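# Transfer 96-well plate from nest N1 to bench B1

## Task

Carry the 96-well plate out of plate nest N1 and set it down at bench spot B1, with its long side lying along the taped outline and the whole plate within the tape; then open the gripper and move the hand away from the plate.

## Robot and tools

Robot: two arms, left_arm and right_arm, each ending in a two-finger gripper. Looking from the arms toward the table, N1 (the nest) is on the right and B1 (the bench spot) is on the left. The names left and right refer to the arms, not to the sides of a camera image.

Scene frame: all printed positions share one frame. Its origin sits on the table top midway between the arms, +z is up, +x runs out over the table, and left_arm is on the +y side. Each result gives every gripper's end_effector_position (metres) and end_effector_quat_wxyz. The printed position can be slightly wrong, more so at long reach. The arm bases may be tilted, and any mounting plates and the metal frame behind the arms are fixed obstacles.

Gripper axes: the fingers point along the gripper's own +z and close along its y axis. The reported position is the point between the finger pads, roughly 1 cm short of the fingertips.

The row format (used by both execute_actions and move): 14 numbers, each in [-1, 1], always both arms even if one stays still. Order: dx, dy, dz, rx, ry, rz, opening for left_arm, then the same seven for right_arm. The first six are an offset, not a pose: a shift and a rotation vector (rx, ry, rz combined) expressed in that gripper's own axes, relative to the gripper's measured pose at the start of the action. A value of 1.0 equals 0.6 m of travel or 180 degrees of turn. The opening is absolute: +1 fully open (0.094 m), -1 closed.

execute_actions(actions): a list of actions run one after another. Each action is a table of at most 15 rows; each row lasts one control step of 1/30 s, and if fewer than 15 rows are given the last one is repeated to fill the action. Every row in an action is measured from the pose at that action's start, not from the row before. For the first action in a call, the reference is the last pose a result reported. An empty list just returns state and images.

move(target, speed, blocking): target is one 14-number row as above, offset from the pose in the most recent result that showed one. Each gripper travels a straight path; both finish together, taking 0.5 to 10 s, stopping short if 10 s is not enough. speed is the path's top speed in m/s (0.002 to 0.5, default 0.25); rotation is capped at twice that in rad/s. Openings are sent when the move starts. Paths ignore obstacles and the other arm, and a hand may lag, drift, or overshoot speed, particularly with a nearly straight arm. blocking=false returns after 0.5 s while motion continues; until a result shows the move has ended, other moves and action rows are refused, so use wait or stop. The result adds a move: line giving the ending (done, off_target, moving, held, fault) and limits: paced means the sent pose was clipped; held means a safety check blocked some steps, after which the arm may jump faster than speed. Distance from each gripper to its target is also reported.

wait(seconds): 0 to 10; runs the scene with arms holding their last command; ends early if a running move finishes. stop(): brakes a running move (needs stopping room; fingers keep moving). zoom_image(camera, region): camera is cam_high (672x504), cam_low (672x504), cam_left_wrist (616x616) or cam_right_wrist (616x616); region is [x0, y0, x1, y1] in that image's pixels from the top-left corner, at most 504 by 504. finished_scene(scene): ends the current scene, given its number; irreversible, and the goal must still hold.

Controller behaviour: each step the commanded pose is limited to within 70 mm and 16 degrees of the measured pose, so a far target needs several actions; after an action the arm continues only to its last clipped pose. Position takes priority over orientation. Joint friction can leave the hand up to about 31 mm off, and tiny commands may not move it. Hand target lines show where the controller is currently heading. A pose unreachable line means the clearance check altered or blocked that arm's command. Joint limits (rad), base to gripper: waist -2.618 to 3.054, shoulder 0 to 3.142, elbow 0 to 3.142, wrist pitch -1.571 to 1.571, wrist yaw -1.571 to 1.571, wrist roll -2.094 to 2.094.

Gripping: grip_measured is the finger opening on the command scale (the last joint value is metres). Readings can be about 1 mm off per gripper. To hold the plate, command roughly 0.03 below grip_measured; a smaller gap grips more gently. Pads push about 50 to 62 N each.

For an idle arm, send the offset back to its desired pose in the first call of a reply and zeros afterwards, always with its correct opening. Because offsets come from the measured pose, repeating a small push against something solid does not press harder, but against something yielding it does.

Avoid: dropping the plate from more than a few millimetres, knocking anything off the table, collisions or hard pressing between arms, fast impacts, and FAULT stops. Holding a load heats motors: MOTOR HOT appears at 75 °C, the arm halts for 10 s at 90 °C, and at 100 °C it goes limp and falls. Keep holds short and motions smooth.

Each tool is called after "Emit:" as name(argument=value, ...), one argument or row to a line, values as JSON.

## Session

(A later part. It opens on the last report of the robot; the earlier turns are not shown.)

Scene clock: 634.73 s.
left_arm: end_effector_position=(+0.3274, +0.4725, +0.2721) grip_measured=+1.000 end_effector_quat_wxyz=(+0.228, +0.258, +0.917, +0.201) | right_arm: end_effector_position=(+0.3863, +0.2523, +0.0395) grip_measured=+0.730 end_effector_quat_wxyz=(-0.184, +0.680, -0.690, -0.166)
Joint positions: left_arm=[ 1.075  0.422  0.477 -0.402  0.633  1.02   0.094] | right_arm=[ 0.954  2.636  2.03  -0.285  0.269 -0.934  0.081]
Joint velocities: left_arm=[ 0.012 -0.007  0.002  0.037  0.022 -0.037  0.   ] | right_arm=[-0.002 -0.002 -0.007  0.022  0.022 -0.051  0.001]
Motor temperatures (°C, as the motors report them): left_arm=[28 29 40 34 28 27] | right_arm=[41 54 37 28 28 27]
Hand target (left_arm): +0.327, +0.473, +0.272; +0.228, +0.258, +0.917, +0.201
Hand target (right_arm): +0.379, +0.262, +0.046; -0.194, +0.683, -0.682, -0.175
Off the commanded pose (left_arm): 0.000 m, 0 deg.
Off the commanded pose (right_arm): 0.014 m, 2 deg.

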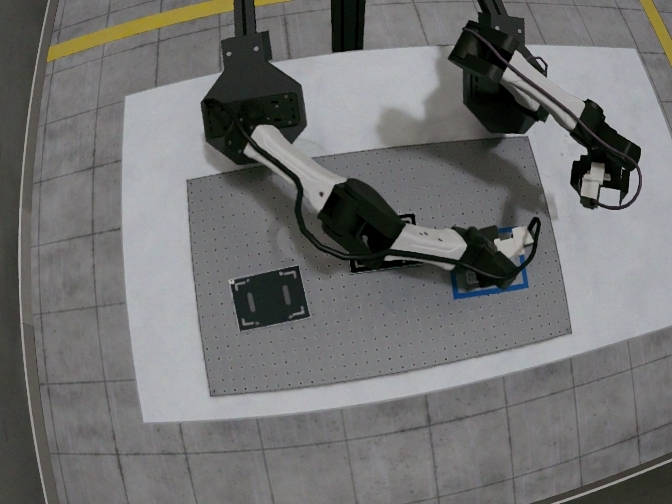

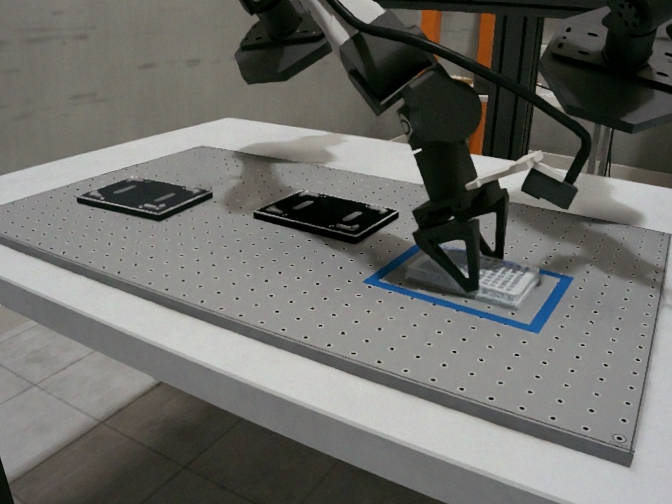

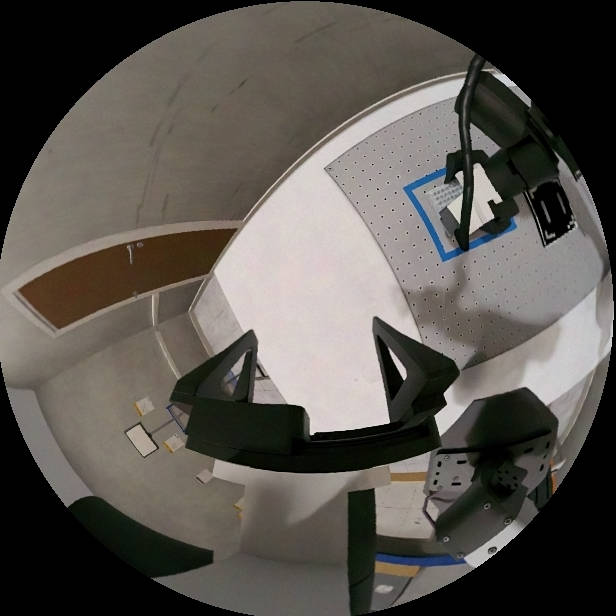

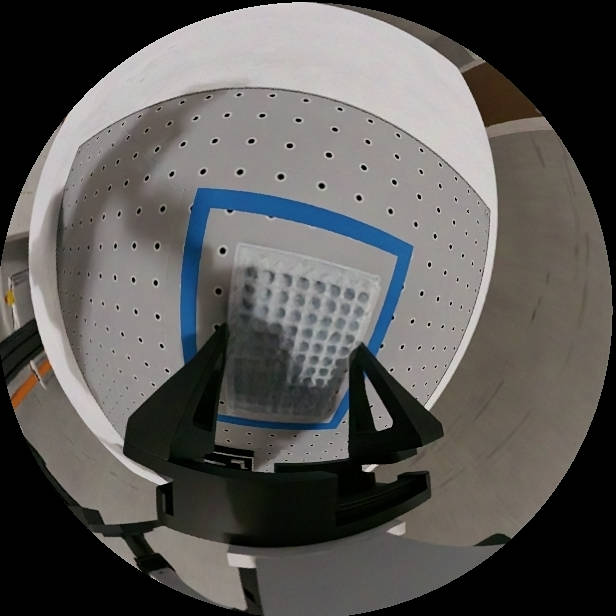

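Emit:
zoom_image(
  camera="cam_low",
  region=[500, 260, 570, 325],
)

Emit:
zoom_image(
  camera="cam_left_wrist",
  region=[400, 165, 470, 265],
)

Region (500, 260, 570, 325) of cam_low's 672x504 image, scaled by 7.200, with more detail than that image has; it fills the top 468 rows of this view, and the rest is white.

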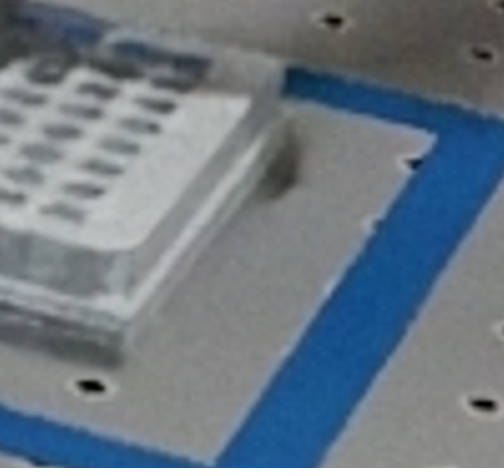

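Region (400, 165, 470, 265) of cam_left_wrist's 616x616 image, scaled by 5.040, with more detail than that image has; it fills the left 353 columns of this view, and the rest is white.

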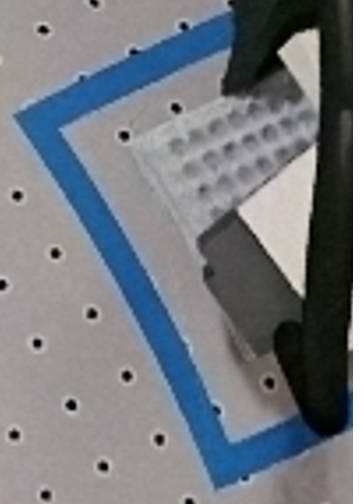

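Emit:
execute_actions(
  actions=[
    [[0,0,0,0,0,0,1,0,0,0,0,0,0,0.71],[0,0,0,0,0,0,1,0,0,0,0,0,0,0.73],[0,0,0,0,0,0,1,0,0,0,0,0,0,0.75],[0,0,0,0,0,0,1,0,0,0,0,0,0,0.78],[0,0,0,0,0,0,1,0,0,0,0,0,0,0.82],[0,0,0,0,0,0,1,0,0,0,0,0,0,0.87],[0,0,0,0,0,0,1,0,0,0,0,0,0,0.92],[0,0,0,0,0,0,1,0,0,0,0,0,0,0.96],[0,0,0,0,0,0,1,0,0,0,0,0,0,1]],
  ],
)

Emit:
zoom_image(
  camera="cam_low",
  region=[350, 200, 590, 340],
)

Emit:
zoom_image(
  camera="cam_right_wrist",
  region=[160, 150, 430, 440],
)

Scene clock: 754.60 s.
left_arm: end_effector_position=(+0.3274, +0.4725, +0.2721) grip_measured=+1.000 end_effector_quat_wxyz=(+0.228, +0.258, +0.917, +0.201) | right_arm: end_effector_position=(+0.3863, +0.2523, +0.0395) grip_measured=+1.000 end_effector_quat_wxyz=(-0.184, +0.680, -0.690, -0.166)
Joint positions: left_arm=[ 1.075  0.422  0.477 -0.402  0.633  1.02   0.094] | right_arm=[ 0.954  2.636  2.03  -0.285  0.269 -0.934  0.094]
Joint velocities: left_arm=[ 0.007  0.017 -0.002 -0.037 -0.022 -0.066  0.   ] | right_arm=[-0.017 -0.022 -0.002 -0.095  0.022  0.037  0.   ]
Motor temperatures (°C, as the motors report them): left_arm=[28 29 40 34 28 27] | right_arm=[44 57 36 28 28 27]
Hand target (left_arm): +0.327, +0.473, +0.272; +0.228, +0.258, +0.917, +0.201
Hand target (right_arm): +0.386, +0.252, +0.040; -0.184, +0.680, -0.690, -0.166
Off the commanded pose (left_arm): 0.000 m, 0 deg.
Off the commanded pose (right_arm): 0.000 m, 0 deg.

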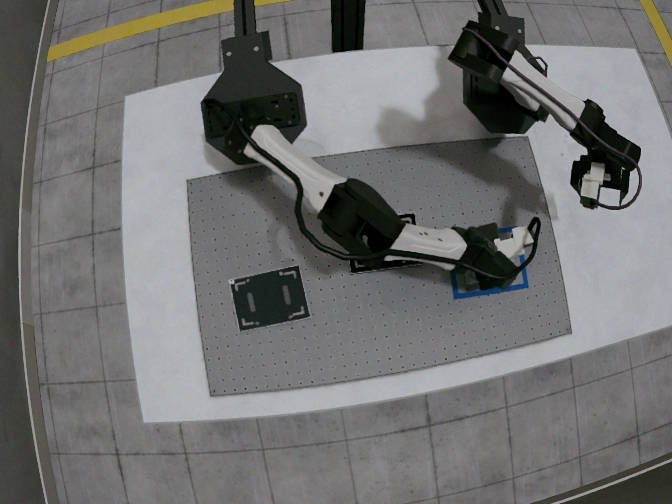

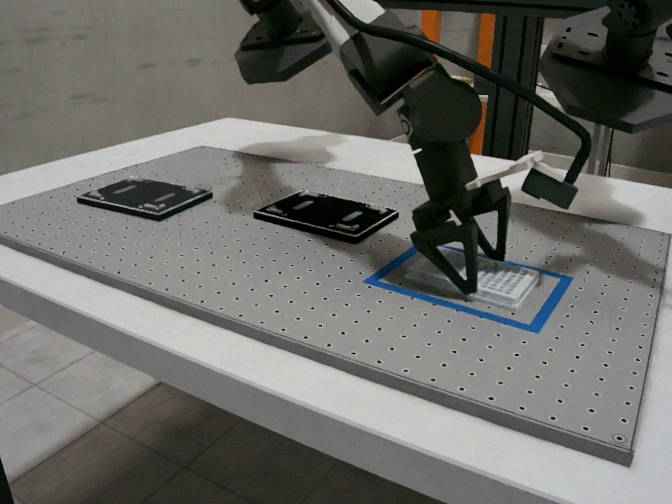

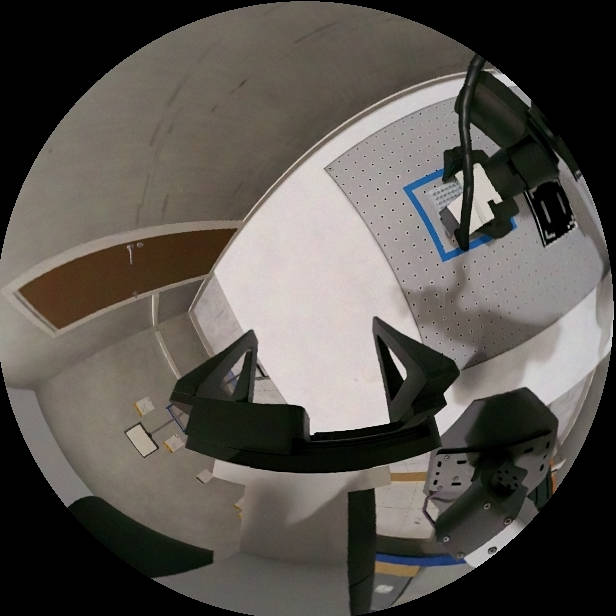

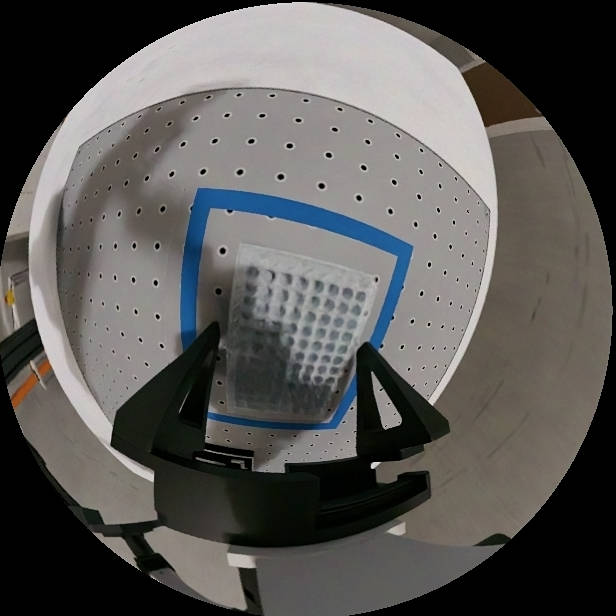

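Region (350, 200, 590, 340) of cam_low's 672x504 image, scaled by 2.100, with more detail than that image has; it fills the top 294 rows of this view, and the rest is white.

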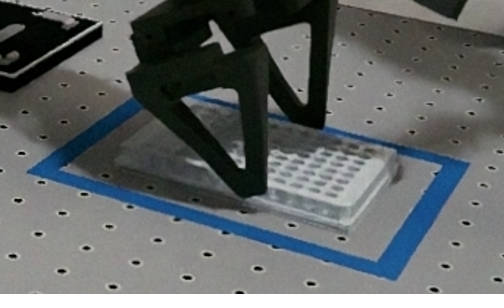

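Region (160, 150, 430, 440) of cam_right_wrist's 616x616 image, scaled by 1.738, with more detail than that image has; it fills the left 469 columns of this view, and the rest is white.

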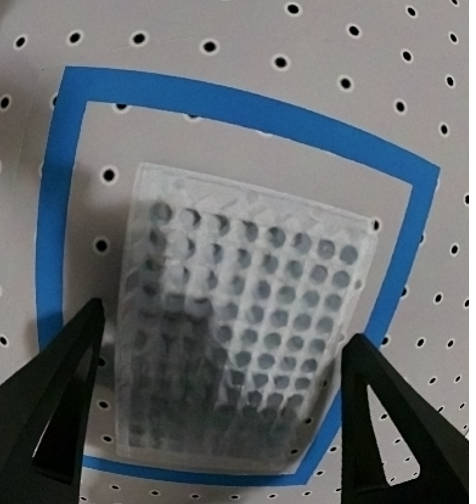

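Emit:
execute_actions(
  actions=[
    [[0,0,0,0,0,0,1,-0.0033,-0.0100,-0.0118,0.0027,-0.0020,0.0009,1],[0,0,0,0,0,0,1,-0.0029,-0.0109,-0.0148,0.0027,-0.0020,0.0009,1],[0,0,0,0,0,0,1,-0.0018,-0.0114,-0.0192,0.0024,-0.0018,0.0008,1],[0,0,0,0,0,0,1,-0.0001,-0.0116,-0.0247,0.0019,-0.0014,0.0006,1],[0,0,0,0,0,0,1,0.0021,-0.0118,-0.0315,0.0013,-0.0009,0.0004,1],[0,0,0,0,0,0,1,0.0047,-0.0118,-0.0395,0.0005,-0.0004,0.0002,1],[0,0,0,0,0,0,1,0.0073,-0.0127,-0.0490,0,0,0,1],[0,0,0,0,0,0,1,0.0095,-0.0149,-0.0601,0,0,0,1],[0,0,0,0,0,0,1,0.0120,-0.0171,-0.0724,0,0,0,1],[0,0,0,0,0,0,1,0.0151,-0.0191,-0.0858,0,0,0,1],[0,0,0,0,0,0,1,0.0187,-0.0209,-0.1003,0,0,0,1],[0,0,0,0,0,0,1,0.0229,-0.0223,-0.1159,0,0,0,1],[0,0,0,0,0,0,1,0.0278,-0.0233,-0.1325,0,0,0,1],[0,0,0,0,0,0,1,0.0334,-0.0238,-0.1501,0,0,0,1],[0,0,0,0,0,0,1,0.0398,-0.0236,-0.1685,0,0,0,1]],
    [[0,0,0,0,0,0,1,0.0301,-0.0026,-0.0945,0,0,0,1],[0,0,0,0,0,0,1,0.0377,-0.0009,-0.1132,0,0,0,1],[0,0,0,0,0,0,1,0.0458,0.0016,-0.1316,0,0,0,1],[0,0,0,0,0,0,1,0.0539,0.0047,-0.1488,0,0,0,1],[0,0,0,0,0,0,1,0.0618,0.0082,-0.1647,0,0,0,1],[0,0,0,0,0,0,1,0.0694,0.0119,-0.1790,0,0,0,1],[0,0,0,0,0,0,1,0.0765,0.0157,-0.1917,0,0,0,1],[0,0,0,0,0,0,1,0.0829,0.0193,-0.2026,0,0,0,1],[0,0,0,0,0,0,1,0.0886,0.0228,-0.2119,0,0,0,1],[0,0,0,0,0,0,1,0.0934,0.0259,-0.2197,0,0,0,1],[0,0,0,0,0,0,1,0.0975,0.0285,-0.2260,0,0,0,1],[0,0,0,0,0,0,1,0.1007,0.0306,-0.2308,0,0,0,1],[0,0,0,0,0,0,1,0.1030,0.0322,-0.2342,0,0,0,1],[0,0,0,0,0,0,1,0.1044,0.0331,-0.2363,0,0,0,1],[0,0,0,0,0,0,1,0.1051,0.0336,-0.2373,0,0,0,1]],
  ],
)

Emit:
zoom_image(
  camera="cam_low",
  region=[350, 200, 590, 340],
)

Emit:
zoom_image(
  camera="cam_high",
  region=[430, 210, 550, 320],
)

Scene clock: 866.67 s.
left_arm: end_effector_position=(+0.3274, +0.4725, +0.2721) grip_measured=+1.000 end_effector_quat_wxyz=(+0.228, +0.258, +0.917, +0.201) | right_arm: end_effector_position=(+0.3733, +0.0909, +0.1804) grip_measured=+1.000 end_effector_quat_wxyz=(-0.173, +0.684, -0.689, -0.167)
Joint positions: left_arm=[ 1.075  0.422  0.477 -0.402  0.633  1.02   0.094] | right_arm=[ 0.954  1.813  1.236 -0.338  0.27  -0.932  0.094]
Joint velocities: left_arm=[-0.007  0.002  0.007  0.037  0.007  0.037  0.   ] | right_arm=[ 0.002 -0.227 -0.252 -0.066  0.022  0.037  0.   ]
Motor temperatures (°C, as the motors report them): left_arm=[28 29 40 34 28 27] | right_arm=[43 60 36 28 27 27]
Hand target (left_arm): +0.327, +0.473, +0.272; +0.228, +0.258, +0.917, +0.201
Hand target (right_arm): +0.365, +0.085, +0.185; -0.168, +0.687, -0.687, -0.168
Off the commanded pose (left_arm): 0.000 m, 0 deg.
Off the commanded pose (right_arm): 0.012 m, 1 deg.

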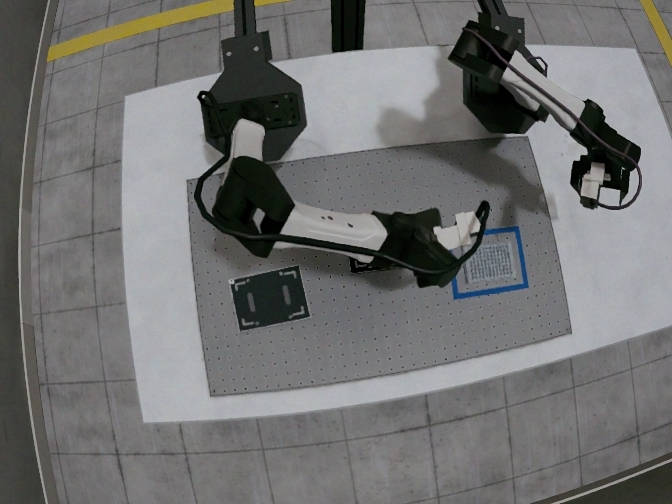

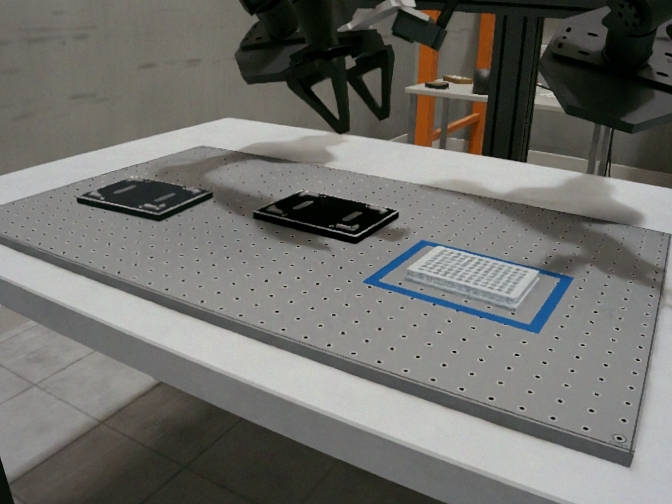

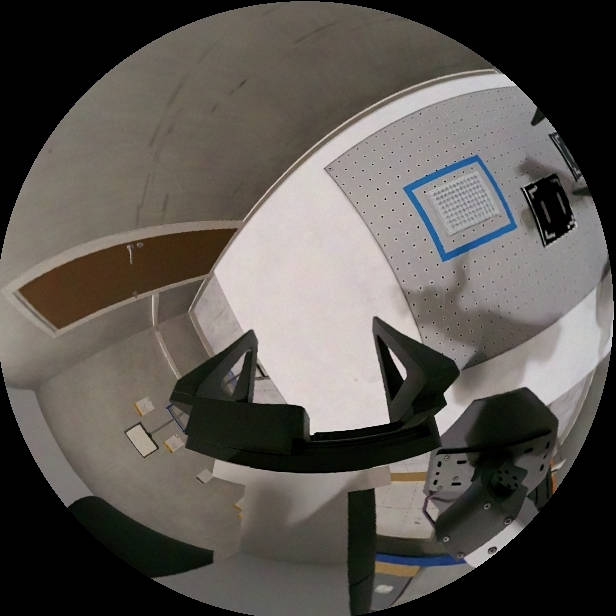

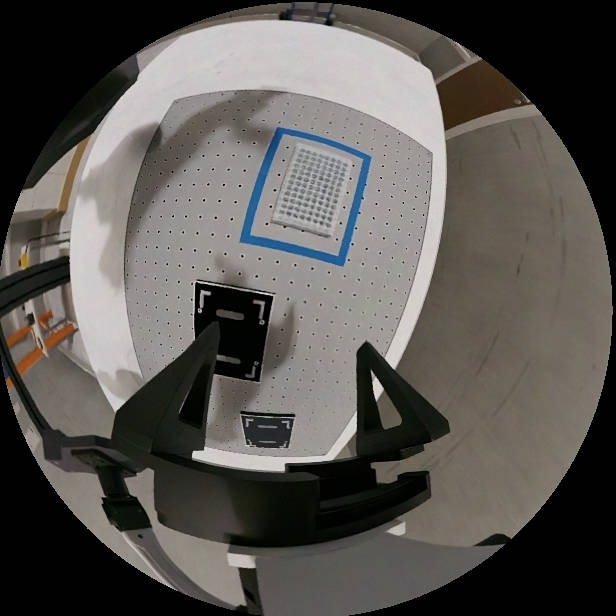

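Region (350, 200, 590, 340) of cam_low's 672x504 image, scaled by 2.100, with more detail than that image has; it fills the top 294 rows of this view, and the rest is white.

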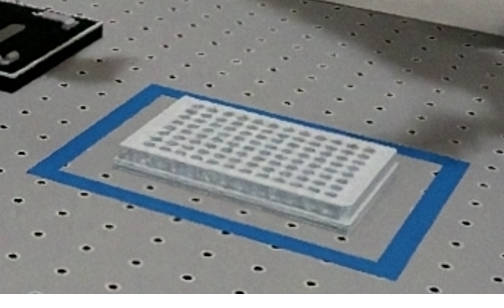

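Region (430, 210, 550, 320) of cam_high's 672x504 image, scaled by 4.200, with more detail than that image has; it fills the top 462 rows of this view, and the rest is white.

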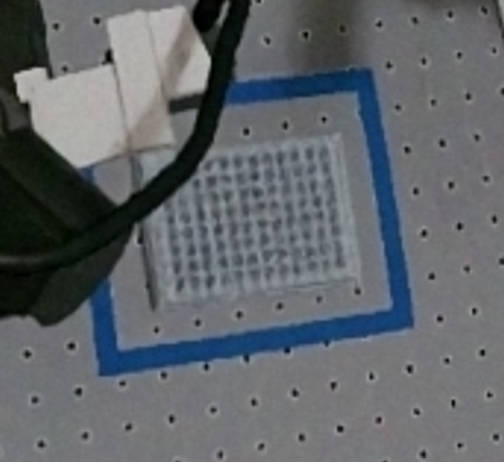

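The plate sits flat and centred inside the tape, and the arm is clear.

Emit:
finished_scene(
  scene=2,
)

The scene is finished: the task was done.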